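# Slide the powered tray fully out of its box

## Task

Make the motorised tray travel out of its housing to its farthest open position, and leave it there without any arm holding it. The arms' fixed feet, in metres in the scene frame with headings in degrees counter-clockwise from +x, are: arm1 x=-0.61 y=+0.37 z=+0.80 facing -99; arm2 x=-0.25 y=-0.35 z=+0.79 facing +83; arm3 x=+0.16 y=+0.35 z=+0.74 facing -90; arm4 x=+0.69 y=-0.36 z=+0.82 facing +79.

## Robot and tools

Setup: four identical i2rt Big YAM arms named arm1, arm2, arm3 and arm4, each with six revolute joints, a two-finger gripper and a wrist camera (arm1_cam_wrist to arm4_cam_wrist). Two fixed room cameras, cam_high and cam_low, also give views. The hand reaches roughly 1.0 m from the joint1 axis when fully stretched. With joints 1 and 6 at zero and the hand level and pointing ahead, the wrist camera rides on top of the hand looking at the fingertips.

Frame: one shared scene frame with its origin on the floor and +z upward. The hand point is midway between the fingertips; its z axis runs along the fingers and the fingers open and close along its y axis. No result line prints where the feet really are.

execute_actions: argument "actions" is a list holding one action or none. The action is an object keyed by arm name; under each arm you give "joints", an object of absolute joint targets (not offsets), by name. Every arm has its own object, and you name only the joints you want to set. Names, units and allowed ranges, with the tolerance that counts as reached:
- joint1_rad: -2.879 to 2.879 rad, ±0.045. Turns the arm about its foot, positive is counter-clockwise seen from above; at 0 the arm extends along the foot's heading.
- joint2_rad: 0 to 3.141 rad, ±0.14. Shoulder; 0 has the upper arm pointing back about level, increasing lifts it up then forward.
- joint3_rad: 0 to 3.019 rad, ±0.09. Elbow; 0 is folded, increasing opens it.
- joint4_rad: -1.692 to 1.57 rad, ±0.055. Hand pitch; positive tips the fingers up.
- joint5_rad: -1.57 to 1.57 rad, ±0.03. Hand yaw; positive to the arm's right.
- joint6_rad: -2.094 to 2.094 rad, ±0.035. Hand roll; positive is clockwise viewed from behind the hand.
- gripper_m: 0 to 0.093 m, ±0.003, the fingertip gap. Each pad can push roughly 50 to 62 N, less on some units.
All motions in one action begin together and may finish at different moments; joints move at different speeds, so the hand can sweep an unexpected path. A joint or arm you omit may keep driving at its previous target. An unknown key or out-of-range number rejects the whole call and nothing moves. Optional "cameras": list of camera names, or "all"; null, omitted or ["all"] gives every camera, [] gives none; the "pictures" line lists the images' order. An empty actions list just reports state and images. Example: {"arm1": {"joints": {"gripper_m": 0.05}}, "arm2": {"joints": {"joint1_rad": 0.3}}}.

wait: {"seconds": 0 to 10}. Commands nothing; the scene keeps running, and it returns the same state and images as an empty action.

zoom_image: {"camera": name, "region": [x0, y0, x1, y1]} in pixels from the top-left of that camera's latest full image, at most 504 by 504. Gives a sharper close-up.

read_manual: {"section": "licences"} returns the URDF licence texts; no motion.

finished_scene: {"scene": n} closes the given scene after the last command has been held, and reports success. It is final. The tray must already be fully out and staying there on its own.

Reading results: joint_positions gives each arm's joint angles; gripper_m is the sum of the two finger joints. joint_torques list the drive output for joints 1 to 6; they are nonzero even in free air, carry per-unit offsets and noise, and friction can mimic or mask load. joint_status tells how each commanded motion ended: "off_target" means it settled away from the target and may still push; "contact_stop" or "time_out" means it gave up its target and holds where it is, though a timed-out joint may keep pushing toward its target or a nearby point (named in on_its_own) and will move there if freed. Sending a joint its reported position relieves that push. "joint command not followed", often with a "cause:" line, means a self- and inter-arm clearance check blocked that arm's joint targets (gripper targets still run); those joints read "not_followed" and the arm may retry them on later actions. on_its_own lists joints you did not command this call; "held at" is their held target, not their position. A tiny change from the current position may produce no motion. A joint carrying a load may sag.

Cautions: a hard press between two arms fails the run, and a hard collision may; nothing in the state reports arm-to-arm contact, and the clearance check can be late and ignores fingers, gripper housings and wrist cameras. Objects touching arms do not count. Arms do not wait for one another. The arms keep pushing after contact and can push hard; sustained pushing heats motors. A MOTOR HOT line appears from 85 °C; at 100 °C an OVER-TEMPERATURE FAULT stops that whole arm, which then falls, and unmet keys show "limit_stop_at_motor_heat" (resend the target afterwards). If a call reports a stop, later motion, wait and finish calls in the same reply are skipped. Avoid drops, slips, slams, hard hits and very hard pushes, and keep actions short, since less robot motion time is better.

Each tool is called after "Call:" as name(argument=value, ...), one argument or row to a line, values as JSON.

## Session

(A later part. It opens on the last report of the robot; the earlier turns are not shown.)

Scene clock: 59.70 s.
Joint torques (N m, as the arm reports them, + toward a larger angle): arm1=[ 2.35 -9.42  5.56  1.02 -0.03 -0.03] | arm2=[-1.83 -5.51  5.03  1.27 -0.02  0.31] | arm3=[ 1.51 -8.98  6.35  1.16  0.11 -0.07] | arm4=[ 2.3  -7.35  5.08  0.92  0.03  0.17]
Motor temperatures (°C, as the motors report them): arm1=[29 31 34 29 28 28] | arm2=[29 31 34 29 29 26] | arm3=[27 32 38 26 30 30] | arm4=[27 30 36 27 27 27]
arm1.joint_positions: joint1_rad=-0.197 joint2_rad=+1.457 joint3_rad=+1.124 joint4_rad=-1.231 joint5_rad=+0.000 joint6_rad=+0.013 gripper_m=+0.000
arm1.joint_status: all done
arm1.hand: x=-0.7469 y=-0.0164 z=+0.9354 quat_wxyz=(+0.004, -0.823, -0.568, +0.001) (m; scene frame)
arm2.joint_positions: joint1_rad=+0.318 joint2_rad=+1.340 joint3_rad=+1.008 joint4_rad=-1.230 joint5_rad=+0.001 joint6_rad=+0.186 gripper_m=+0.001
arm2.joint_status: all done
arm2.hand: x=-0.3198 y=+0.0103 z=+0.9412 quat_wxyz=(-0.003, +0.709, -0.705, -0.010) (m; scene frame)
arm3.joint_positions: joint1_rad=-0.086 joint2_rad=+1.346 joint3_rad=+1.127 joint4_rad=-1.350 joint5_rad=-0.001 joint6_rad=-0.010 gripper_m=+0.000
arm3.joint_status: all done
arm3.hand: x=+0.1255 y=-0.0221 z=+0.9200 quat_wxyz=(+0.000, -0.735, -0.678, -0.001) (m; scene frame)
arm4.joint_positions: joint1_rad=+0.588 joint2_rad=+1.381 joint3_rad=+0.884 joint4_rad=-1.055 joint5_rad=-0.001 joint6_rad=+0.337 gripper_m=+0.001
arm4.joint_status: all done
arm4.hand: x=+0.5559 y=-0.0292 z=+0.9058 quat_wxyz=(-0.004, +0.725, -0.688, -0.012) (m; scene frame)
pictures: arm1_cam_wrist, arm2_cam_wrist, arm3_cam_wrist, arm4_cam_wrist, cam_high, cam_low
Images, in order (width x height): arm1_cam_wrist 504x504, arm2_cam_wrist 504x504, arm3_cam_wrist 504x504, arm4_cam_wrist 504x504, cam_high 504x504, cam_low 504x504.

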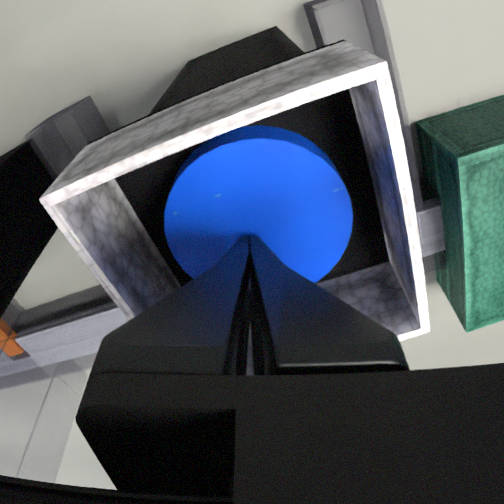

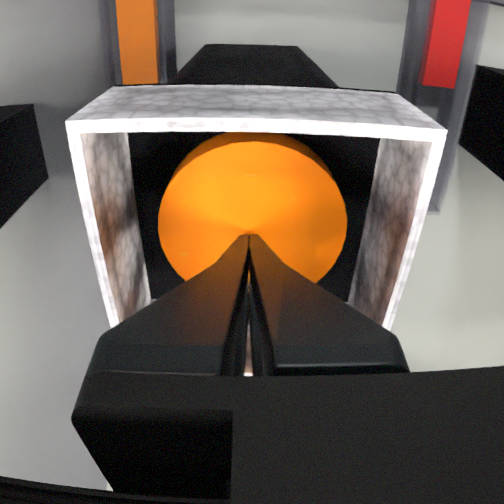

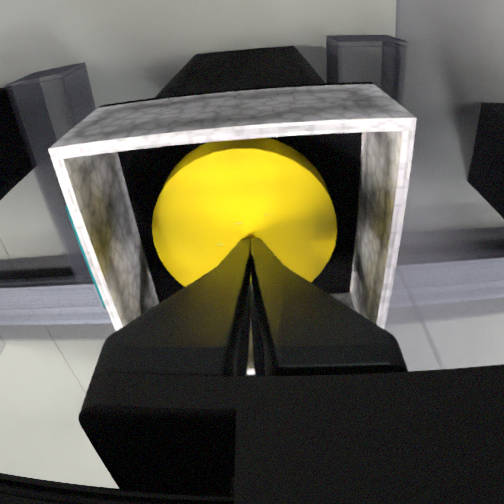

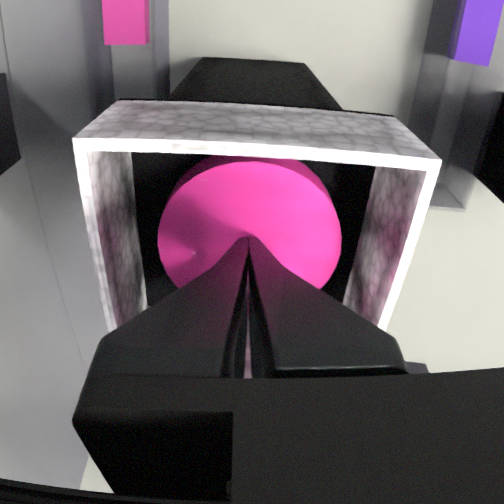

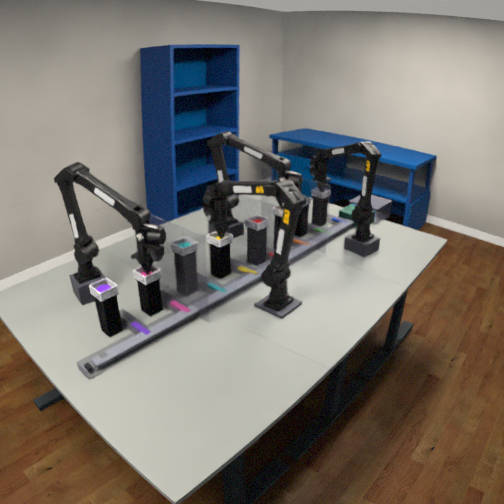

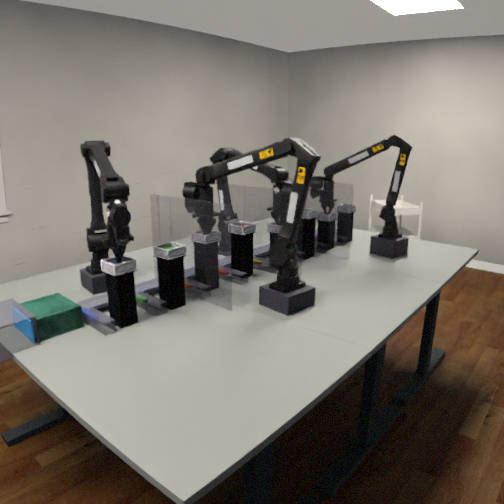

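Call:
execute_actions(
  actions=[],
  cameras=["cam_high","arm4_cam_wrist"],
)

Call:
execute_actions(
  actions=[
    {"arm1":{"joints":{"joint2_rad":1.41,"joint3_rad":1.23,"joint4_rad":-1.38}},"arm2":{"joints":{"joint2_rad":1.29,"joint3_rad":1.12,"joint4_rad":-1.39}},"arm3":{"joints":{"joint2_rad":1.315,"joint3_rad":1.27,"joint4_rad":-1.51}},"arm4":{"joints":{"joint2_rad":1.33,"joint3_rad":1.01,"joint4_rad":-1.25}}},
  ],
  cameras=["cam_high"],
)

Call:
execute_actions(
  actions=[
    {"arm1":{"joints":{"joint1_rad":0.34,"joint2_rad":1.385,"joint3_rad":1.18,"joint4_rad":-1.355,"joint6_rad":0.19}},"arm2":{"joints":{"joint1_rad":-0.26,"joint2_rad":1.38,"joint3_rad":1.18,"joint4_rad":-1.36,"joint6_rad":-0.38}},"arm3":{"joints":{"joint1_rad":0.475,"joint2_rad":1.445,"joint3_rad":1.39,"joint4_rad":-1.505,"joint6_rad":0.47}},"arm4":{"joints":{"joint1_rad":-0.035,"joint2_rad":1.27,"joint3_rad":0.97,"joint4_rad":-1.26,"joint6_rad":-0.23}}},
  ],
)

Scene clock: 82.20 s.
Joint torques (N m, as the arm reports them, + toward a larger angle): arm1=[ 1.83 -9.62  5.82  1.14  0.03 -0.03] | arm2=[-1.69 -5.5   5.03  1.27 -0.02  0.3 ] | arm3=[ 1.47 -9.07  6.26  1.21  0.1  -0.02] | arm4=[ 2.28 -7.46  5.    0.92  0.04  0.18]
Motor temperatures (°C, as the motors report them): arm1=[29 31 32 29 28 28] | arm2=[29 31 32 29 29 26] | arm3=[27 32 36 27 30 30] | arm4=[27 30 34 27 27 27]
arm1.joint_positions: joint1_rad=-0.197 joint2_rad=+1.457 joint3_rad=+1.124 joint4_rad=-1.231 joint5_rad=+0.000 joint6_rad=+0.013 gripper_m=+0.000
arm1.joint_status: all done
arm1.hand: x=-0.7469 y=-0.0164 z=+0.9354 quat_wxyz=(+0.004, -0.823, -0.568, +0.001) (m; scene frame)
arm2.joint_positions: joint1_rad=+0.318 joint2_rad=+1.340 joint3_rad=+1.008 joint4_rad=-1.230 joint5_rad=+0.001 joint6_rad=+0.186 gripper_m=+0.001
arm2.joint_status: all done
arm2.hand: x=-0.3198 y=+0.0103 z=+0.9412 quat_wxyz=(-0.003, +0.709, -0.705, -0.010) (m; scene frame)
arm3.joint_positions: joint1_rad=-0.086 joint2_rad=+1.346 joint3_rad=+1.127 joint4_rad=-1.350 joint5_rad=-0.001 joint6_rad=-0.010 gripper_m=+0.000
arm3.joint_status: all done
arm3.hand: x=+0.1255 y=-0.0221 z=+0.9200 quat_wxyz=(+0.000, -0.735, -0.678, -0.001) (m; scene frame)
arm4.joint_positions: joint1_rad=+0.588 joint2_rad=+1.381 joint3_rad=+0.884 joint4_rad=-1.055 joint5_rad=-0.001 joint6_rad=+0.337 gripper_m=+0.001
arm4.joint_status: all done
arm4.hand: x=+0.5559 y=-0.0292 z=+0.9058 quat_wxyz=(-0.004, +0.725, -0.688, -0.012) (m; scene frame)
pictures: arm4_cam_wrist, cam_high
Images, in order (width x height): arm4_cam_wrist 504x504, cam_high 504x504.

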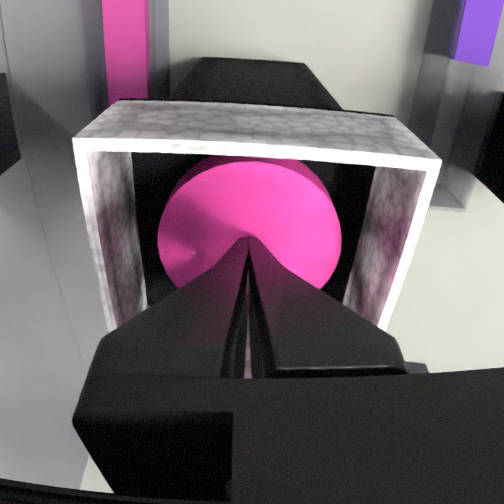

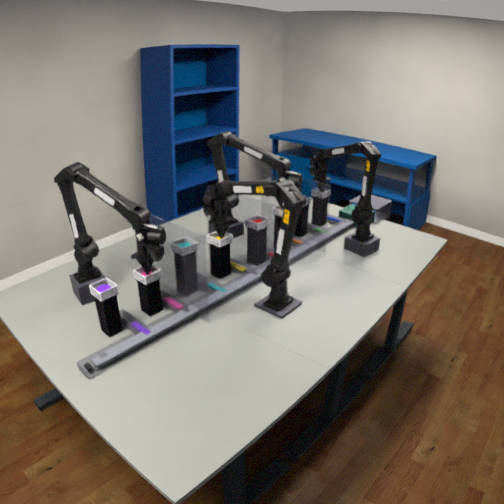

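Scene clock: 83.13 s.
Joint torques (N m, as the arm reports them, + toward a larger angle): arm1=[  1.67 -13.2   12.69  -0.19   0.06  -0.05] | arm2=[-1.7  -8.42 11.33  0.12 -0.02  0.31] | arm3=[  0.92 -11.39  10.97  -0.13   0.12  -0.08] | arm4=[ 2.4  -9.97 10.59  0.12  0.05  0.19]
Motor temperatures (°C, as the motors report them): arm1=[29 31 33 29 28 28] | arm2=[29 31 33 29 29 26] | arm3=[27 32 36 27 30 30] | arm4=[27 30 34 27 27 27]
arm1.joint_positions: joint1_rad=-0.197 joint2_rad=+1.416 joint3_rad=+1.175 joint4_rad=-1.367 joint5_rad=+0.000 joint6_rad=+0.013 gripper_m=+0.000
arm1.joint_status: all done
arm1.hand: x=-0.7411 y=-0.0012 z=+0.9701 quat_wxyz=(+0.016, -0.823, -0.568, -0.017) (m; scene frame)
arm2.joint_positions: joint1_rad=+0.318 joint2_rad=+1.296 joint3_rad=+1.070 joint4_rad=-1.383 joint5_rad=+0.001 joint6_rad=+0.186 gripper_m=+0.001
arm2.joint_status: all done
arm2.hand: x=-0.3163 y=-0.0068 z=+0.9787 quat_wxyz=(+0.010, +0.709, -0.705, +0.009) (m; scene frame)
arm3.joint_positions: joint1_rad=-0.086 joint2_rad=+1.308 joint3_rad=+1.238 joint4_rad=-1.495 joint5_rad=-0.001 joint6_rad=-0.010 gripper_m=+0.000
arm3.joint_status: all done
arm3.hand: x=+0.1259 y=-0.0167 z=+0.9750 quat_wxyz=(-0.001, -0.735, -0.678, +0.000) (m; scene frame)
arm4.joint_positions: joint1_rad=+0.588 joint2_rad=+1.325 joint3_rad=+0.975 joint4_rad=-1.240 joint5_rad=-0.001 joint6_rad=+0.337 gripper_m=+0.001
arm4.joint_status: all done
arm4.hand: x=+0.5592 y=-0.0368 z=+0.9556 quat_wxyz=(+0.005, +0.725, -0.688, +0.006) (m; scene frame)
pictures: cam_high
Images, in order (width x height): cam_high 504x504.

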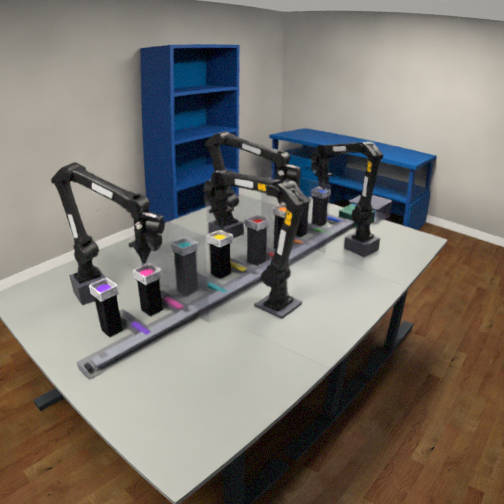

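Scene clock: 85.70 s.
Joint torques (N m, as the arm reports them, + toward a larger angle): arm1=[  1.07 -13.16   9.18   0.83   0.09   0.22] | arm2=[-0.95 -9.18 11.05  0.58 -0.05 -0.01] | arm3=[  8.52 -13.24  10.98   0.68  -2.13   0.15] | arm4=[ 0.47 -9.27  7.87  0.22 -0.04 -0.07]
Motor temperatures (°C, as the motors report them): arm1=[29 31 33 29 28 28] | arm2=[29 31 34 29 29 26] | arm3=[27 32 37 26 31 30] | arm4=[27 30 35 27 27 27]
arm1.joint_positions: joint1_rad=+0.342 joint2_rad=+1.397 joint3_rad=+1.175 joint4_rad=-1.367 joint5_rad=-0.001 joint6_rad=+0.176 gripper_m=+0.000
arm1.joint_status: all done
arm1.hand: x=-0.5328 y=-0.0173 z=+0.9765 quat_wxyz=(+0.012, -0.702, -0.712, -0.008) (m; scene frame)
arm2.joint_positions: joint1_rad=-0.265 joint2_rad=+1.379 joint3_rad=+1.134 joint4_rad=-1.364 joint5_rad=+0.000 joint6_rad=-0.365 gripper_m=+0.001
arm2.joint_status: all done
arm2.hand: x=-0.1064 y=+0.0009 z=+0.9719 quat_wxyz=(+0.017, +0.698, -0.716, +0.001) (m; scene frame)
arm3.joint_positions: joint1_rad=+0.376 joint2_rad=+1.437 joint3_rad=+1.356 joint4_rad=-1.510 joint5_rad=+0.066 joint6_rad=+0.446 gripper_m=+0.000
arm3.joint_status: joint1_rad time_out (moved +0.462 of +0.561); the others done
arm3.on_its_own: joint1_rad reads +0.376 and still pushes toward +0.475 since a time_out
arm3.hand: x=+0.2992 y=-0.0372 z=+0.9727 quat_wxyz=(+0.022, -0.732, -0.680, +0.026) (m; scene frame)
arm4.joint_positions: joint1_rad=-0.028 joint2_rad=+1.264 joint3_rad=+0.975 joint4_rad=-1.249 joint5_rad=+0.000 joint6_rad=-0.216 gripper_m=+0.001
arm4.joint_status: all done
arm4.hand: x=+0.7699 y=-0.0232 z=+0.9745 quat_wxyz=(-0.013, +0.703, -0.711, -0.012) (m; scene frame)
pictures: arm1_cam_wrist, arm2_cam_wrist, arm3_cam_wrist, arm4_cam_wrist, cam_high, cam_low
Images, in order (width x height): arm1_cam_wrist 504x504, arm2_cam_wrist 504x504, arm3_cam_wrist 504x504, arm4_cam_wrist 504x504, cam_high 504x504, cam_low 504x504.

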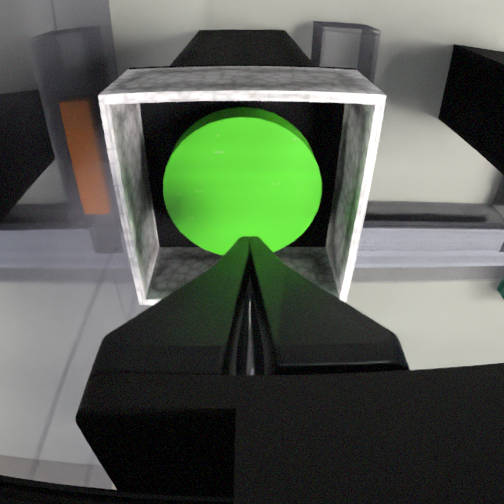

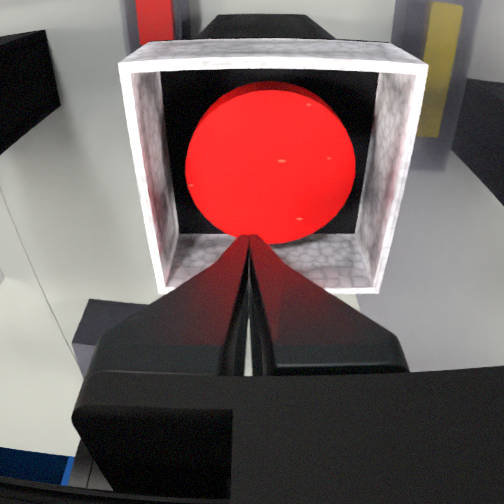

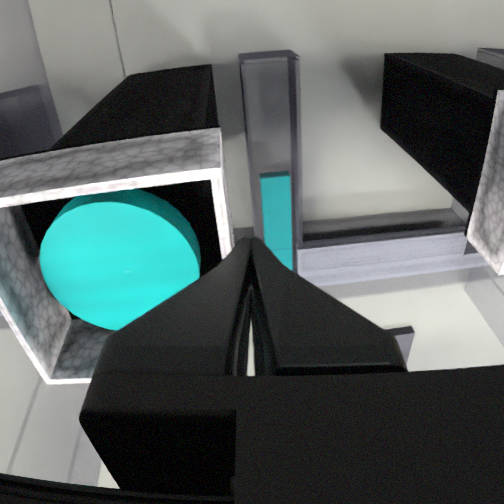

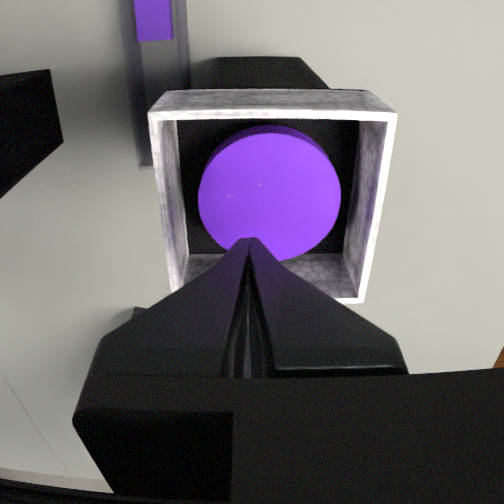

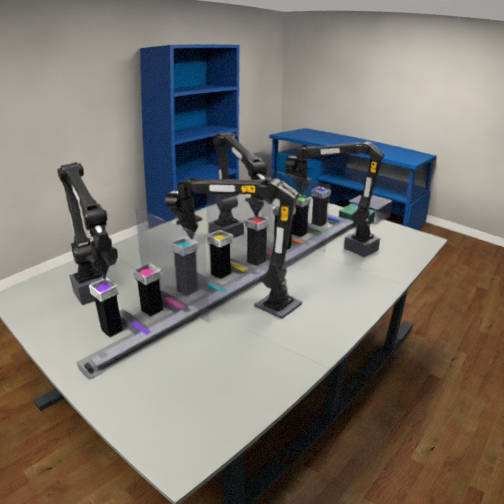

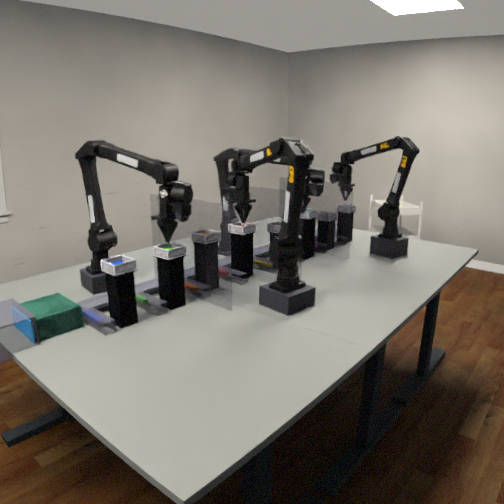

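Call:
execute_actions(
  actions=[
    {"arm1":{"joints":{"joint2_rad":1.45,"joint3_rad":1.05,"joint4_rad":-1.22}},"arm2":{"joints":{"joint1_rad":-0.275,"joint2_rad":1.45,"joint3_rad":1.04,"joint4_rad":-1.19}},"arm3":{"joints":{"joint1_rad":0.34,"joint2_rad":1.42,"joint3_rad":1.44,"joint4_rad":-1.56}},"arm4":{"joints":{"joint1_rad":-0.065,"joint2_rad":1.34,"joint3_rad":0.81,"joint4_rad":-1.09}}},
  ],
  cameras=[],
)

Call:
execute_actions(
  actions=[
    {"arm3":{"joints":{"joint1_rad":0.49}}},
  ],
)

Scene clock: 92.33 s.
Joint torques (N m, as the arm reports them, + toward a larger angle): arm1=[ 1.36 -9.25  5.19  1.19  0.06  0.3 ] | arm2=[-2.06 -6.67  4.94  1.72 -0.05 -0.01] | arm3=[  0.2  -13.7   11.4   -0.04  -0.04  -0.02] | arm4=[ 0.2  -6.06  4.25  1.47 -0.02 -0.07]
Motor temperatures (°C, as the motors report them): arm1=[29 32 34 29 28 28] | arm2=[29 31 36 29 29 26] | arm3=[27 32 40 26 35 30] | arm4=[27 30 35 27 27 27]
arm1.joint_positions: joint1_rad=+0.342 joint2_rad=+1.413 joint3_rad=+1.092 joint4_rad=-1.243 joint5_rad=+0.000 joint6_rad=+0.176 gripper_m=+0.000
arm1.joint_status: all done
arm1.hand: x=-0.5326 y=-0.0190 z=+0.9395 quat_wxyz=(+0.002, -0.702, -0.712, -0.001) (m; scene frame)
arm2.joint_positions: joint1_rad=-0.268 joint2_rad=+1.414 joint3_rad=+1.079 joint4_rad=-1.216 joint5_rad=+0.000 joint6_rad=-0.365 gripper_m=+0.001
arm2.joint_status: all done
arm2.hand: x=-0.0987 y=+0.0174 z=+0.9389 quat_wxyz=(-0.010, +0.697, -0.717, -0.011) (m; scene frame)
arm3.joint_positions: joint1_rad=+0.345 joint2_rad=+1.417 joint3_rad=+1.403 joint4_rad=-1.546 joint5_rad=+0.004 joint6_rad=+0.459 gripper_m=+0.000
arm3.joint_status: all done
arm3.hand: x=+0.2971 y=-0.0389 z=+0.9980 quat_wxyz=(-0.004, -0.748, -0.664, +0.003) (m; scene frame)
arm4.joint_positions: joint1_rad=-0.055 joint2_rad=+1.295 joint3_rad=+0.858 joint4_rad=-1.106 joint5_rad=-0.001 joint6_rad=-0.217 gripper_m=+0.000
arm4.joint_status: all done
arm4.hand: x=+0.7760 y=-0.0342 z=+0.9230 quat_wxyz=(-0.011, +0.694, -0.720, -0.011) (m; scene frame)
pictures: none
No camera images: the call's "cameras" was empty. Leave "cameras" out to get every camera's image.

Scene clock: 93.27 s.
Joint torques (N m, as the arm reports them, + toward a larger angle): arm1=[ 0.73 -9.4   5.34  1.15  0.1   0.27] | arm2=[-2.01 -6.7   4.93  1.71 -0.04 -0.01] | arm3=[  0.1  -13.35  11.26  -0.07   0.03  -0.04] | arm4=[ 0.1  -5.8   4.23  1.49 -0.03 -0.08]
Motor temperatures (°C, as the motors report them): arm1=[29 32 34 29 28 28] | arm2=[29 31 36 29 29 26] | arm3=[27 32 40 26 35 30] | arm4=[27 30 35 27 27 27]
arm1.joint_positions: joint1_rad=+0.342 joint2_rad=+1.413 joint3_rad=+1.092 joint4_rad=-1.243 joint5_rad=+0.000 joint6_rad=+0.176 gripper_m=+0.000
arm1.joint_status: not commanded
arm1.hand: x=-0.5326 y=-0.0190 z=+0.9395 quat_wxyz=(+0.002, -0.702, -0.712, -0.001) (m; scene frame)
arm2.joint_positions: joint1_rad=-0.268 joint2_rad=+1.414 joint3_rad=+1.079 joint4_rad=-1.216 joint5_rad=+0.000 joint6_rad=-0.365 gripper_m=+0.001
arm2.joint_status: not commanded
arm2.hand: x=-0.0987 y=+0.0174 z=+0.9389 quat_wxyz=(-0.010, +0.697, -0.717, -0.011) (m; scene frame)
arm3.joint_positions: joint1_rad=+0.500 joint2_rad=+1.417 joint3_rad=+1.403 joint4_rad=-1.546 joint5_rad=+0.002 joint6_rad=+0.460 gripper_m=+0.000
arm3.joint_status: all done
arm3.hand: x=+0.3564 y=-0.0127 z=+0.9981 quat_wxyz=(-0.004, -0.694, -0.720, +0.001) (m; scene frame)
arm4.joint_positions: joint1_rad=-0.055 joint2_rad=+1.295 joint3_rad=+0.858 joint4_rad=-1.106 joint5_rad=-0.001 joint6_rad=-0.217 gripper_m=+0.000
arm4.joint_status: not commanded
arm4.hand: x=+0.7760 y=-0.0342 z=+0.9230 quat_wxyz=(-0.011, +0.694, -0.720, -0.011) (m; scene frame)
pictures: arm1_cam_wrist, arm2_cam_wrist, arm3_cam_wrist, arm4_cam_wrist, cam_high, cam_low
Images, in order (width x height): arm1_cam_wrist 504x504, arm2_cam_wrist 504x504, arm3_cam_wrist 504x504, arm4_cam_wrist 504x504, cam_high 504x504, cam_low 504x504.

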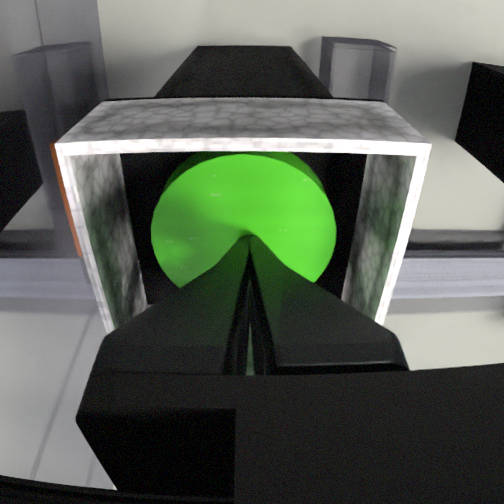

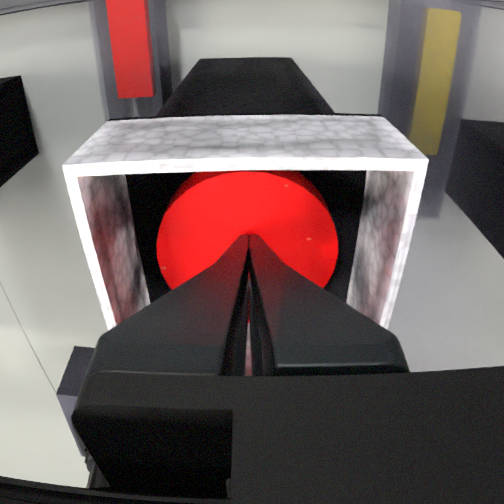

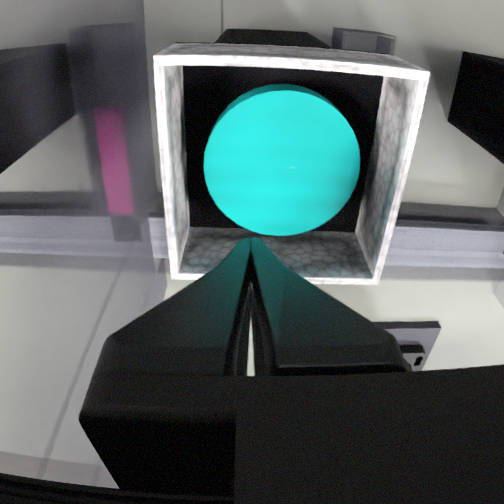

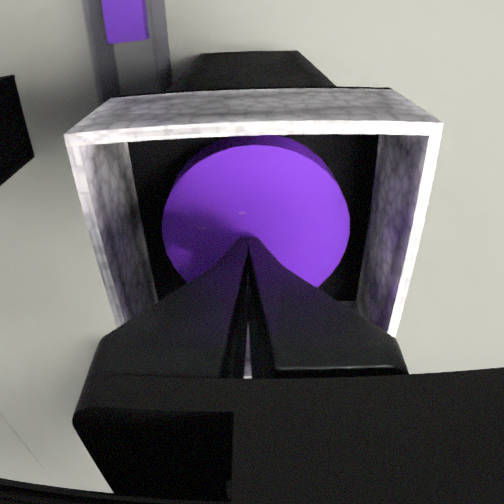

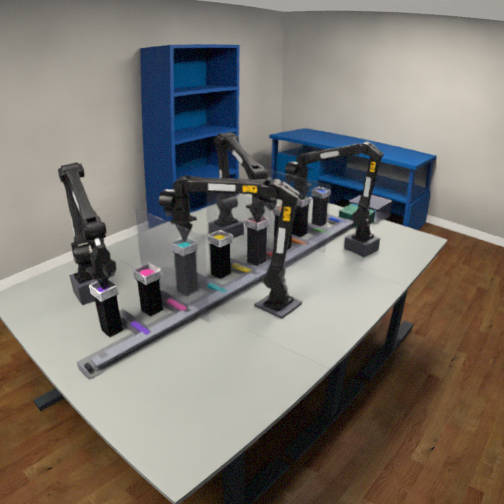

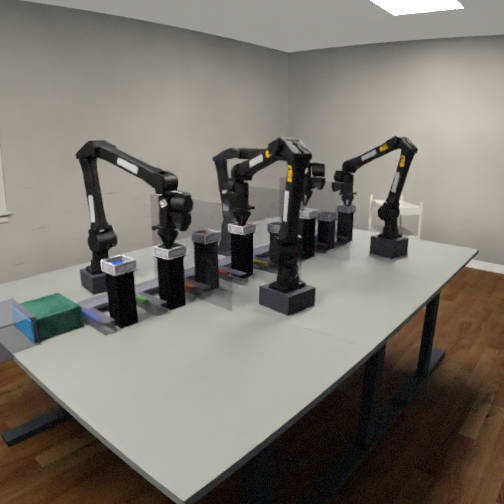

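Call:
execute_actions(
  actions=[
    {"arm3":{"joints":{"joint1_rad":0.46,"joint2_rad":1.47,"joint3_rad":1.26,"joint4_rad":-1.42}}},
  ],
  cameras=[],
)

Call:
wait(
  seconds=10,
)

Scene clock: 97.53 s.
Joint torques (N m, as the arm reports them, + toward a larger angle): arm1=[ 1.77 -9.06  5.41  1.45  0.03  0.31] | arm2=[-2.06 -6.66  4.93  1.71 -0.05 -0.01] | arm3=[-0.15 -9.62  5.27  0.98  0.05 -0.05] | arm4=[ 0.27 -5.74  4.27  1.49 -0.02 -0.07]
Motor temperatures (°C, as the motors report them): arm1=[29 31 33 29 28 28] | arm2=[29 31 35 29 29 26] | arm3=[27 32 41 26 34 30] | arm4=[27 30 34 27 27 27]
arm1.joint_positions: joint1_rad=+0.342 joint2_rad=+1.413 joint3_rad=+1.092 joint4_rad=-1.243 joint5_rad=+0.000 joint6_rad=+0.176 gripper_m=+0.000
arm1.joint_status: not commanded
arm1.hand: x=-0.5326 y=-0.0190 z=+0.9395 quat_wxyz=(+0.002, -0.702, -0.712, -0.001) (m; scene frame)
arm2.joint_positions: joint1_rad=-0.268 joint2_rad=+1.414 joint3_rad=+1.079 joint4_rad=-1.216 joint5_rad=+0.000 joint6_rad=-0.365 gripper_m=+0.001
arm2.joint_status: not commanded
arm2.hand: x=-0.0987 y=+0.0174 z=+0.9389 quat_wxyz=(-0.010, +0.697, -0.717, -0.011) (m; scene frame)
arm3.joint_positions: joint1_rad=+0.464 joint2_rad=+1.427 joint3_rad=+1.303 joint4_rad=-1.430 joint5_rad=+0.002 joint6_rad=+0.460 gripper_m=+0.000
arm3.joint_status: all done
arm3.hand: x=+0.3441 y=-0.0216 z=+0.9558 quat_wxyz=(-0.006, -0.707, -0.707, +0.002) (m; scene frame)
arm4.joint_positions: joint1_rad=-0.055 joint2_rad=+1.295 joint3_rad=+0.858 joint4_rad=-1.106 joint5_rad=-0.001 joint6_rad=-0.217 gripper_m=+0.000
arm4.joint_status: not commanded
arm4.hand: x=+0.7760 y=-0.0342 z=+0.9230 quat_wxyz=(-0.011, +0.694, -0.720, -0.011) (m; scene frame)
pictures: none
No camera images: the call's "cameras" was empty. Leave "cameras" out to get every camera's image.

Scene clock: 107.53 s.
Joint torques (N m, as the arm reports them, + toward a larger angle): arm1=[ 1.02 -9.02  5.58  1.49 -0.01  0.26] | arm2=[-1.98 -6.68  4.91  1.71 -0.05 -0.01] | arm3=[  0.05 -10.22   5.22   1.     0.04  -0.05] | arm4=[ 0.02 -5.75  4.23  1.47 -0.02 -0.07]
Motor temperatures (°C, as the motors report them): arm1=[29 31 33 29 28 28] | arm2=[29 31 33 29 29 26] | arm3=[27 32 38 26 32 30] | arm4=[27 30 33 27 27 27]
arm1.joint_positions: joint1_rad=+0.342 joint2_rad=+1.413 joint3_rad=+1.092 joint4_rad=-1.243 joint5_rad=+0.000 joint6_rad=+0.176 gripper_m=+0.000
arm1.joint_status: not commanded
arm1.hand: x=-0.5326 y=-0.0190 z=+0.9395 quat_wxyz=(+0.002, -0.702, -0.712, -0.001) (m; scene frame)
arm2.joint_positions: joint1_rad=-0.268 joint2_rad=+1.414 joint3_rad=+1.079 joint4_rad=-1.216 joint5_rad=+0.000 joint6_rad=-0.365 gripper_m=+0.001
arm2.joint_status: not commanded
arm2.hand: x=-0.0987 y=+0.0174 z=+0.9389 quat_wxyz=(-0.010, +0.697, -0.717, -0.011) (m; scene frame)
arm3.joint_positions: joint1_rad=+0.464 joint2_rad=+1.427 joint3_rad=+1.303 joint4_rad=-1.430 joint5_rad=+0.002 joint6_rad=+0.460 gripper_m=+0.000
arm3.joint_status: all done
arm3.hand: x=+0.3441 y=-0.0216 z=+0.9558 quat_wxyz=(-0.006, -0.707, -0.707, +0.002) (m; scene frame)
arm4.joint_positions: joint1_rad=-0.055 joint2_rad=+1.295 joint3_rad=+0.858 joint4_rad=-1.106 joint5_rad=-0.001 joint6_rad=-0.217 gripper_m=+0.000
arm4.joint_status: not commanded
arm4.hand: x=+0.7760 y=-0.0342 z=+0.9230 quat_wxyz=(-0.011, +0.694, -0.720, -0.011) (m; scene frame)
wait: 10.00 s; at rest by 0.27 s
pictures: arm1_cam_wrist, arm2_cam_wrist, arm3_cam_wrist, arm4_cam_wrist, cam_high, cam_low
Images, in order (width x height): arm1_cam_wrist 504x504, arm2_cam_wrist 504x504, arm3_cam_wrist 504x504, arm4_cam_wrist 504x504, cam_high 504x504, cam_low 504x504.

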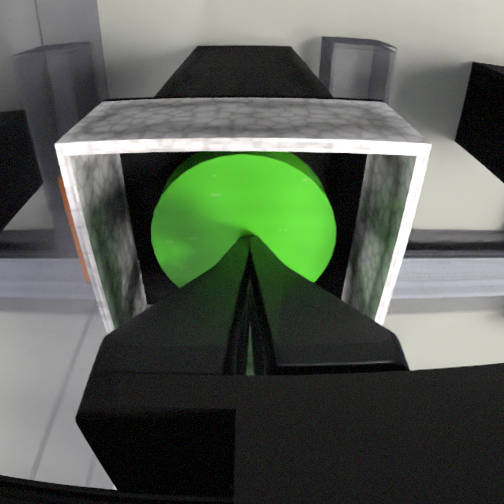

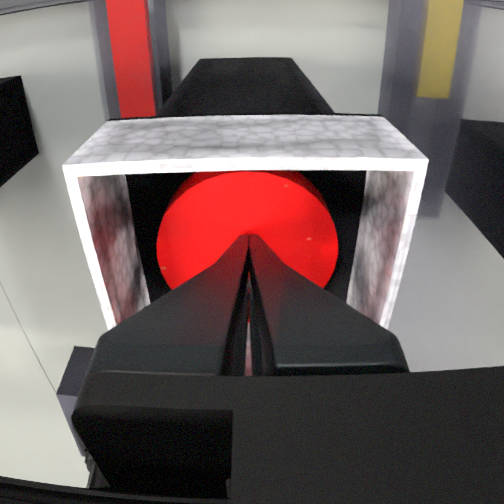

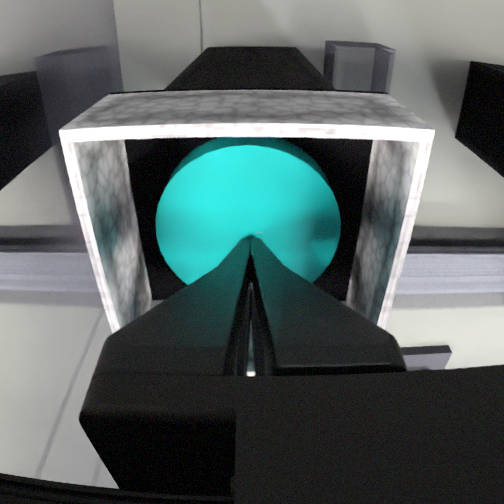

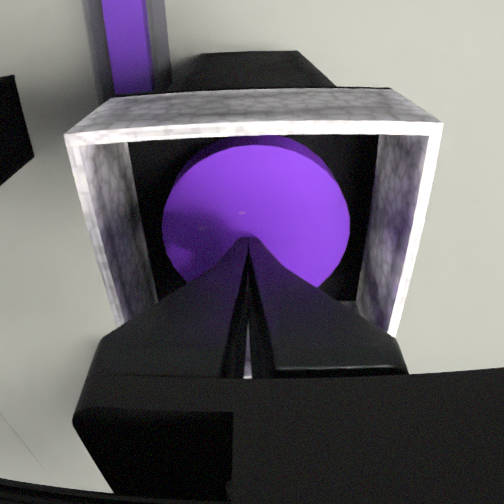

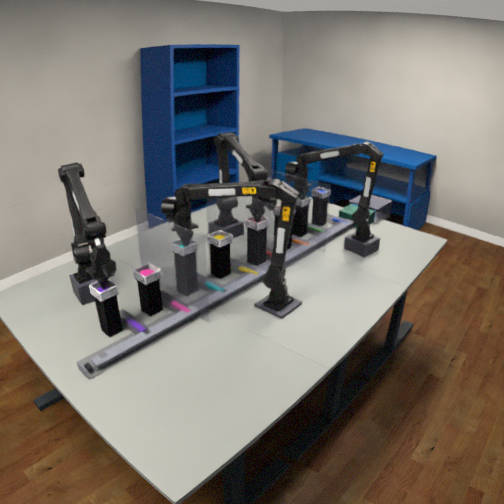

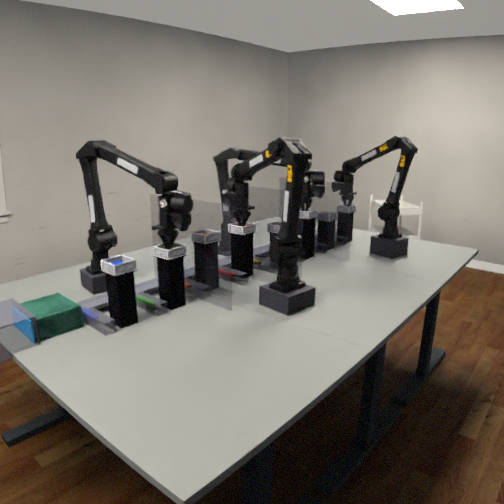

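Bolts creep back; switch quickly to the first set.

Call:
wait(
  seconds=6,
)

Call:
execute_actions(
  actions=[
    {"arm1":{"joints":{"joint2_rad":1.385,"joint3_rad":1.25,"joint4_rad":-1.375}},"arm2":{"joints":{"joint2_rad":1.37,"joint3_rad":1.21,"joint4_rad":-1.36}},"arm3":{"joints":{"joint2_rad":1.42,"joint3_rad":1.45,"joint4_rad":-1.57}},"arm4":{"joints":{"joint2_rad":1.27,"joint3_rad":1.01,"joint4_rad":-1.27}}},
  ],
  cameras=[],
)

Call:
execute_actions(
  actions=[
    {"arm1":{"joints":{"joint1_rad":-0.19,"joint2_rad":1.42,"joint3_rad":1.28,"joint4_rad":-1.37,"joint6_rad":0}},"arm2":{"joints":{"joint1_rad":0.312,"joint2_rad":1.30,"joint3_rad":1.12,"joint4_rad":-1.39,"joint6_rad":0.2}},"arm3":{"joints":{"joint1_rad":-0.075,"joint2_rad":1.325,"joint3_rad":1.31,"joint4_rad":-1.57,"joint6_rad":0}},"arm4":{"joints":{"joint1_rad":0.59,"joint2_rad":1.33,"joint3_rad":1.04,"joint4_rad":-1.24,"joint6_rad":0.35}}},
  ],
  cameras=[],
)

Call:
execute_actions(
  actions=[
    {"arm1":{"joints":{"joint2_rad":1.495,"joint3_rad":1.09,"joint4_rad":-1.215}},"arm2":{"joints":{"joint2_rad":1.375,"joint3_rad":0.97,"joint4_rad":-1.215}},"arm3":{"joints":{"joint2_rad":1.385,"joint3_rad":1.10,"joint4_rad":-1.335}},"arm4":{"joints":{"joint2_rad":1.42,"joint3_rad":0.85,"joint4_rad":-1.05}}},
  ],
  cameras=[],
)

Call:
wait(
  seconds=10,
)

Scene clock: 133.50 s.
Joint torques (N m, as the arm reports them, + toward a larger angle): arm1=[ 0.49 -9.06  5.43  1.46  0.06  0.21] | arm2=[-2.   -6.65  4.94  1.71 -0.05 -0.01] | arm3=[  0.5  -10.12   5.15   1.05   0.04  -0.03] | arm4=[ 0.11 -5.78  4.23  1.48 -0.02 -0.07]
Motor temperatures (°C, as the motors report them): arm1=[29 31 32 29 28 28] | arm2=[29 31 33 29 29 26] | arm3=[27 32 36 26 31 30] | arm4=[27 30 33 27 27 27]
arm1.joint_positions: joint1_rad=+0.342 joint2_rad=+1.413 joint3_rad=+1.092 joint4_rad=-1.243 joint5_rad=+0.000 joint6_rad=+0.176 gripper_m=+0.000
arm1.joint_status: not commanded
arm1.hand: x=-0.5326 y=-0.0190 z=+0.9395 quat_wxyz=(+0.002, -0.702, -0.712, -0.001) (m; scene frame)
arm2.joint_positions: joint1_rad=-0.268 joint2_rad=+1.414 joint3_rad=+1.079 joint4_rad=-1.216 joint5_rad=+0.000 joint6_rad=-0.365 gripper_m=+0.001
arm2.joint_status: not commanded
arm2.hand: x=-0.0987 y=+0.0174 z=+0.9389 quat_wxyz=(-0.010, +0.697, -0.717, -0.011) (m; scene frame)
arm3.joint_positions: joint1_rad=+0.464 joint2_rad=+1.427 joint3_rad=+1.303 joint4_rad=-1.430 joint5_rad=+0.002 joint6_rad=+0.460 gripper_m=+0.000
arm3.joint_status: all done
arm3.hand: x=+0.3441 y=-0.0216 z=+0.9558 quat_wxyz=(-0.006, -0.707, -0.707, +0.002) (m; scene frame)
arm4.joint_positions: joint1_rad=-0.055 joint2_rad=+1.295 joint3_rad=+0.858 joint4_rad=-1.106 joint5_rad=-0.001 joint6_rad=-0.217 gripper_m=+0.000
arm4.joint_status: not commanded
arm4.hand: x=+0.7760 y=-0.0342 z=+0.9230 quat_wxyz=(-0.011, +0.694, -0.720, -0.011) (m; scene frame)
wait: 6.00 s; at rest from the start
pictures: arm1_cam_wrist, arm2_cam_wrist, arm3_cam_wrist, arm4_cam_wrist, cam_high, cam_low
Images, in order (width x height): arm1_cam_wrist 504x504, arm2_cam_wrist 504x504, arm3_cam_wrist 504x504, arm4_cam_wrist 504x504, cam_high 504x504, cam_low 504x504.

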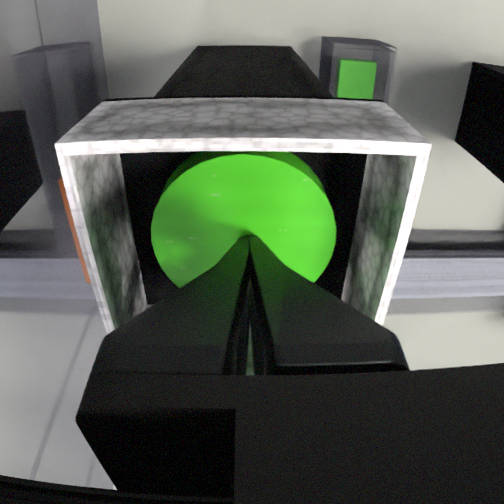

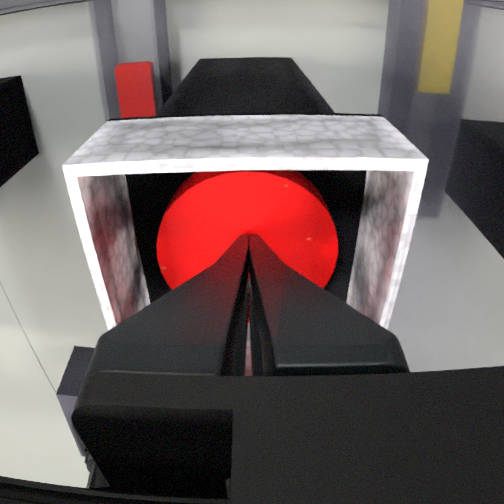

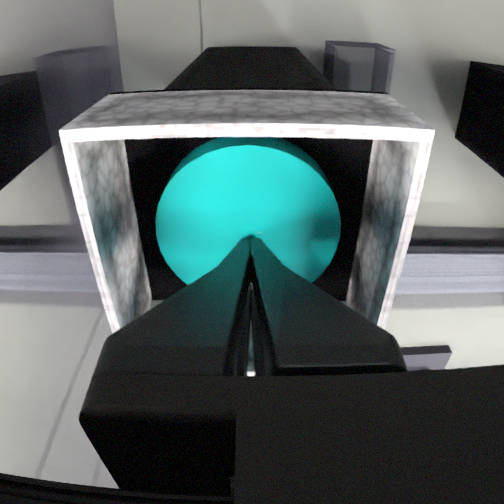

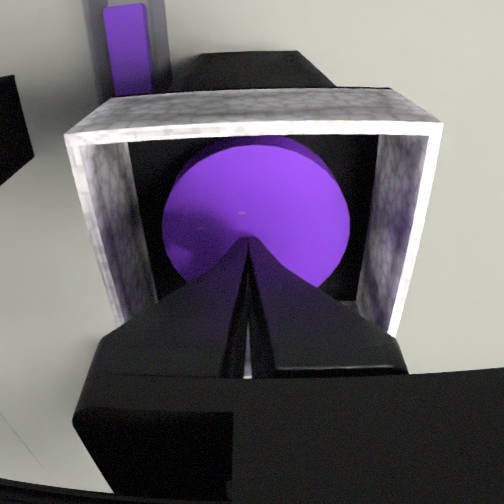

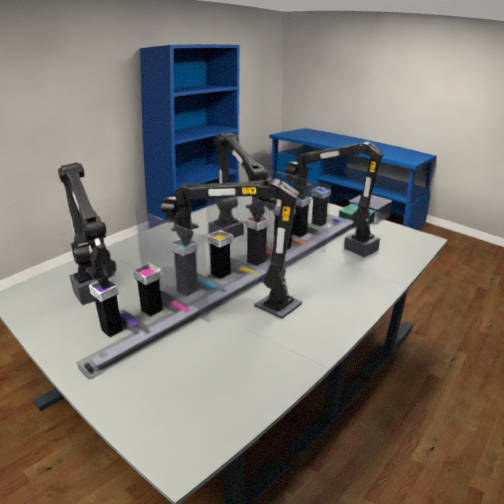

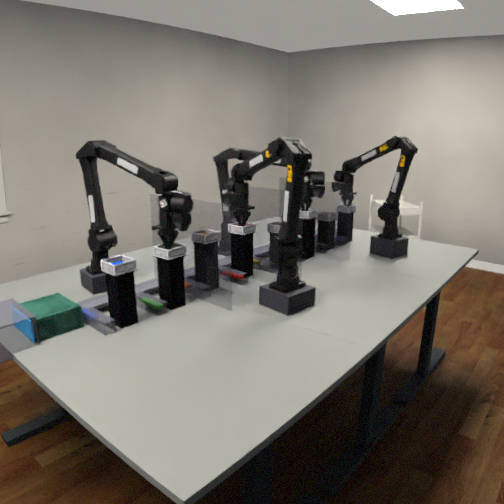

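Scene clock: 134.50 s.
Joint torques (N m, as the arm reports them, + toward a larger angle): arm1=[  0.73 -12.82  12.86  -0.01   0.07   0.24] | arm2=[ -2.05 -10.86  11.23   0.14  -0.05  -0.01] | arm3=[  0.38 -12.88  11.1   -0.09   0.03  -0.05] | arm4=[ 0.06 -9.51 10.91  0.14 -0.02 -0.07]
Motor temperatures (°C, as the motors report them): arm1=[29 31 33 29 28 28] | arm2=[29 31 33 29 29 26] | arm3=[27 32 36 26 31 30] | arm4=[27 30 33 27 27 27]
arm1.joint_positions: joint1_rad=+0.342 joint2_rad=+1.391 joint3_rad=+1.200 joint4_rad=-1.362 joint5_rad=+0.000 joint6_rad=+0.176 gripper_m=+0.000
arm1.joint_status: all done
arm1.hand: x=-0.5312 y=-0.0261 z=+0.9875 quat_wxyz=(-0.002, -0.702, -0.712, +0.002) (m; scene frame)
arm2.joint_positions: joint1_rad=-0.268 joint2_rad=+1.379 joint3_rad=+1.161 joint4_rad=-1.352 joint5_rad=+0.000 joint6_rad=-0.365 gripper_m=+0.001
arm2.joint_status: all done
arm2.hand: x=-0.1008 y=+0.0111 z=+0.9817 quat_wxyz=(-0.001, +0.697, -0.717, -0.007) (m; scene frame)
arm3.joint_positions: joint1_rad=+0.464 joint2_rad=+1.414 joint3_rad=+1.417 joint4_rad=-1.555 joint5_rad=+0.002 joint6_rad=+0.460 gripper_m=+0.000
arm3.joint_status: all done
arm3.hand: x=+0.3435 y=-0.0205 z=+1.0044 quat_wxyz=(-0.008, -0.707, -0.707, +0.002) (m; scene frame)
arm4.joint_positions: joint1_rad=-0.055 joint2_rad=+1.269 joint3_rad=+0.973 joint4_rad=-1.260 joint5_rad=-0.001 joint6_rad=-0.217 gripper_m=+0.000
arm4.joint_status: all done
arm4.hand: x=+0.7779 y=-0.0281 z=+0.9723 quat_wxyz=(-0.006, +0.694, -0.720, -0.008) (m; scene frame)
pictures: none
No camera images: the call's "cameras" was empty. Leave "cameras" out to get every camera's image.

Scene clock: 136.10 s.
Joint torques (N m, as the arm reports them, + toward a larger angle): arm1=[  1.77 -12.04  13.46   0.29  -0.01  -0.02] | arm2=[-1.73 -8.27  7.14  0.28  0.01  0.34] | arm3=[  0.64 -11.09   7.96   0.04  -0.03  -0.35] | arm4=[ 1.78 -9.88 11.16  0.96  0.01  0.19]
Motor temperatures (°C, as the motors report them): arm1=[29 31 34 29 28 28] | arm2=[29 31 33 29 29 26] | arm3=[27 32 37 26 31 30] | arm4=[27 30 35 27 27 27]
arm1.joint_positions: joint1_rad=-0.193 joint2_rad=+1.413 joint3_rad=+1.220 joint4_rad=-1.362 joint5_rad=+0.001 joint6_rad=+0.014 gripper_m=+0.000
arm1.joint_status: all done
arm1.hand: x=-0.7451 y=-0.0168 z=+0.9878 quat_wxyz=(+0.001, -0.822, -0.569, +0.005) (m; scene frame)
arm2.joint_positions: joint1_rad=+0.315 joint2_rad=+1.301 joint3_rad=+1.132 joint4_rad=-1.383 joint5_rad=+0.000 joint6_rad=+0.185 gripper_m=+0.001
arm2.joint_status: all done
arm2.hand: x=-0.3192 y=+0.0127 z=+1.0003 quat_wxyz=(-0.006, +0.708, -0.706, -0.014) (m; scene frame)
arm3.joint_positions: joint1_rad=-0.077 joint2_rad=+1.315 joint3_rad=+1.316 joint4_rad=-1.557 joint5_rad=+0.002 joint6_rad=+0.011 gripper_m=+0.000
arm3.joint_status: all done
arm3.hand: x=+0.1280 y=-0.0230 z=+1.0027 quat_wxyz=(-0.004, -0.739, -0.673, +0.005) (m; scene frame)
arm4.joint_positions: joint1_rad=+0.584 joint2_rad=+1.325 joint3_rad=+0.999 joint4_rad=-1.247 joint5_rad=+0.000 joint6_rad=+0.336 gripper_m=+0.000
arm4.joint_status: all done
arm4.hand: x=+0.5578 y=-0.0297 z=+0.9645 quat_wxyz=(+0.001, +0.724, -0.689, -0.002) (m; scene frame)
pictures: none
No camera images: the call's "cameras" was empty. Leave "cameras" out to get every camera's image.

Scene clock: 137.03 s.
Joint torques (N m, as the arm reports them, + toward a larger angle): arm1=[ 1.41 -9.24  5.45  0.82  0.03 -0.01] | arm2=[-1.8  -5.77  4.83  1.52  0.    0.31] | arm3=[ 0.37 -9.27  6.16  1.55  0.04 -0.29] | arm4=[ 1.73 -7.84  4.74  1.01  0.    0.18]
Motor temperatures (°C, as the motors report them): arm1=[29 31 34 29 28 28] | arm2=[29 31 33 29 29 26] | arm3=[27 32 37 26 31 30] | arm4=[27 30 35 27 27 27]
arm1.joint_positions: joint1_rad=-0.193 joint2_rad=+1.463 joint3_rad=+1.130 joint4_rad=-1.222 joint5_rad=+0.001 joint6_rad=+0.014 gripper_m=+0.000
arm1.joint_status: all done
arm1.hand: x=-0.7470 y=-0.0211 z=+0.9353 quat_wxyz=(+0.001, -0.822, -0.569, +0.005) (m; scene frame)
arm2.joint_positions: joint1_rad=+0.315 joint2_rad=+1.343 joint3_rad=+1.011 joint4_rad=-1.237 joint5_rad=+0.001 joint6_rad=+0.186 gripper_m=+0.001
arm2.joint_status: all done
arm2.hand: x=-0.3190 y=+0.0099 z=+0.9410 quat_wxyz=(-0.001, +0.708, -0.706, -0.007) (m; scene frame)
arm3.joint_positions: joint1_rad=-0.077 joint2_rad=+1.351 joint3_rad=+1.128 joint4_rad=-1.359 joint5_rad=+0.001 joint6_rad=+0.011 gripper_m=+0.000
arm3.joint_status: all done
arm3.hand: x=+0.1283 y=-0.0206 z=+0.9186 quat_wxyz=(+0.005, -0.739, -0.674, -0.005) (m; scene frame)
arm4.joint_positions: joint1_rad=+0.584 joint2_rad=+1.387 joint3_rad=+0.887 joint4_rad=-1.057 joint5_rad=+0.000 joint6_rad=+0.337 gripper_m=+0.000
arm4.joint_status: all done
arm4.hand: x=+0.5570 y=-0.0282 z=+0.9048 quat_wxyz=(-0.003, +0.724, -0.690, -0.010) (m; scene frame)
pictures: none
No camera images: the call's "cameras" was empty. Leave "cameras" out to get every camera's image.

Scene clock: 147.03 s.
Joint torques (N m, as the arm reports them, + toward a larger angle): arm1=[  0.81 -10.91   5.34   0.88  -0.02  -0.02] | arm2=[-1.72 -5.87  4.82  1.53  0.    0.31] | arm3=[ 0.68 -9.38  6.19  1.56  0.02 -0.32] | arm4=[ 1.77 -7.98  4.75  1.03  0.01  0.18]
Motor temperatures (°C, as the motors report them): arm1=[29 32 33 29 28 28] | arm2=[29 31 33 29 29 26] | arm3=[27 32 37 27 31 30] | arm4=[27 30 34 27 27 27]
arm1.joint_positions: joint1_rad=-0.193 joint2_rad=+1.463 joint3_rad=+1.130 joint4_rad=-1.222 joint5_rad=+0.001 joint6_rad=+0.014 gripper_m=+0.000
arm1.joint_status: all done
arm1.hand: x=-0.7470 y=-0.0211 z=+0.9353 quat_wxyz=(+0.001, -0.822, -0.569, +0.005) (m; scene frame)
arm2.joint_positions: joint1_rad=+0.315 joint2_rad=+1.343 joint3_rad=+1.011 joint4_rad=-1.237 joint5_rad=+0.001 joint6_rad=+0.186 gripper_m=+0.001
arm2.joint_status: all done
arm2.hand: x=-0.3190 y=+0.0099 z=+0.9410 quat_wxyz=(-0.001, +0.708, -0.706, -0.007) (m; scene frame)
arm3.joint_positions: joint1_rad=-0.077 joint2_rad=+1.351 joint3_rad=+1.128 joint4_rad=-1.359 joint5_rad=+0.001 joint6_rad=+0.011 gripper_m=+0.000
arm3.joint_status: all done
arm3.hand: x=+0.1283 y=-0.0206 z=+0.9186 quat_wxyz=(+0.005, -0.739, -0.674, -0.005) (m; scene frame)
arm4.joint_positions: joint1_rad=+0.584 joint2_rad=+1.387 joint3_rad=+0.887 joint4_rad=-1.057 joint5_rad=+0.000 joint6_rad=+0.337 gripper_m=+0.000
arm4.joint_status: all done
arm4.hand: x=+0.5570 y=-0.0282 z=+0.9048 quat_wxyz=(-0.003, +0.724, -0.690, -0.010) (m; scene frame)
wait: 10.00 s; at rest by 0.27 s
pictures: arm1_cam_wrist, arm2_cam_wrist, arm3_cam_wrist, arm4_cam_wrist, cam_high, cam_low
Images, in order (width x height): arm1_cam_wrist 504x504, arm2_cam_wrist 504x504, arm3_cam_wrist 504x504, arm4_cam_wrist 504x504, cam_high 504x504, cam_low 504x504.

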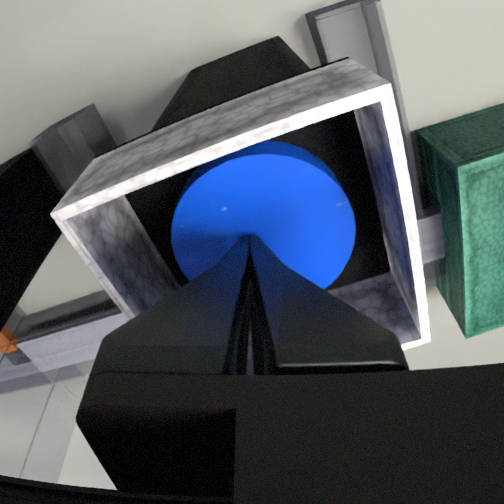

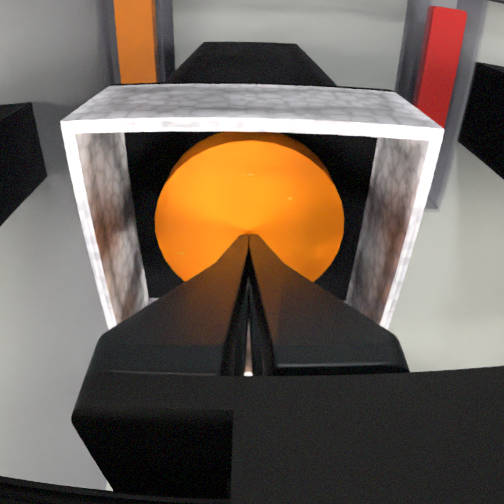

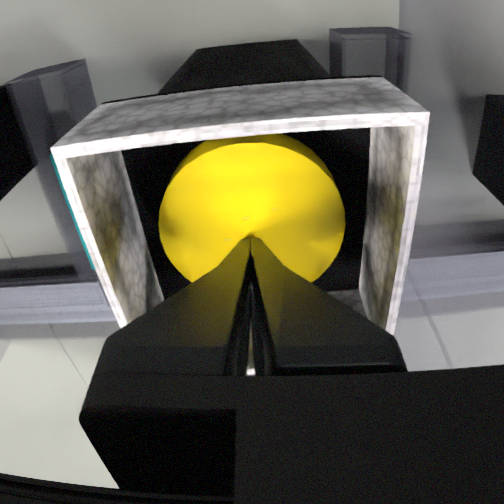

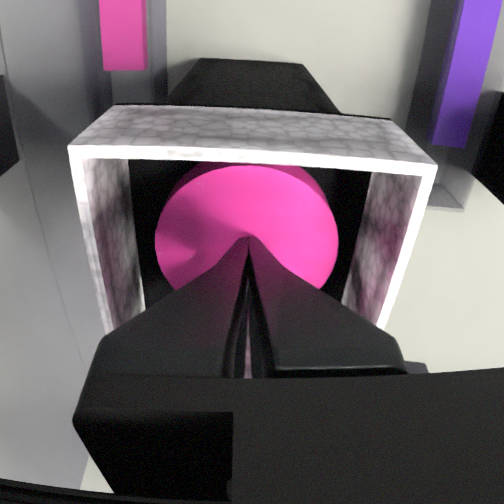

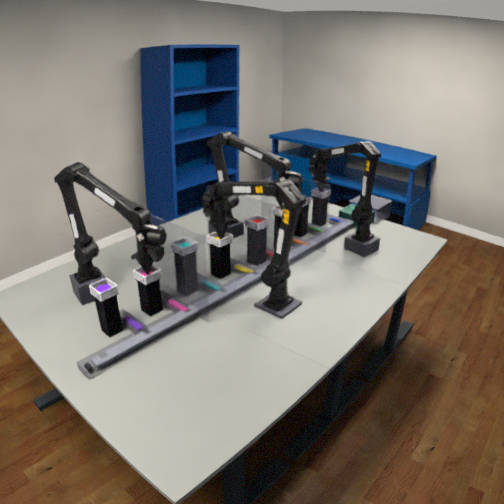

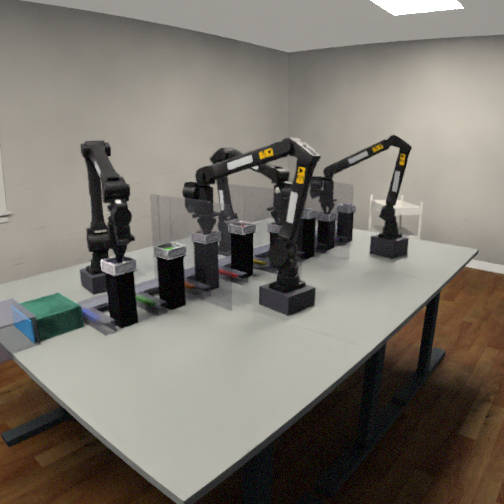

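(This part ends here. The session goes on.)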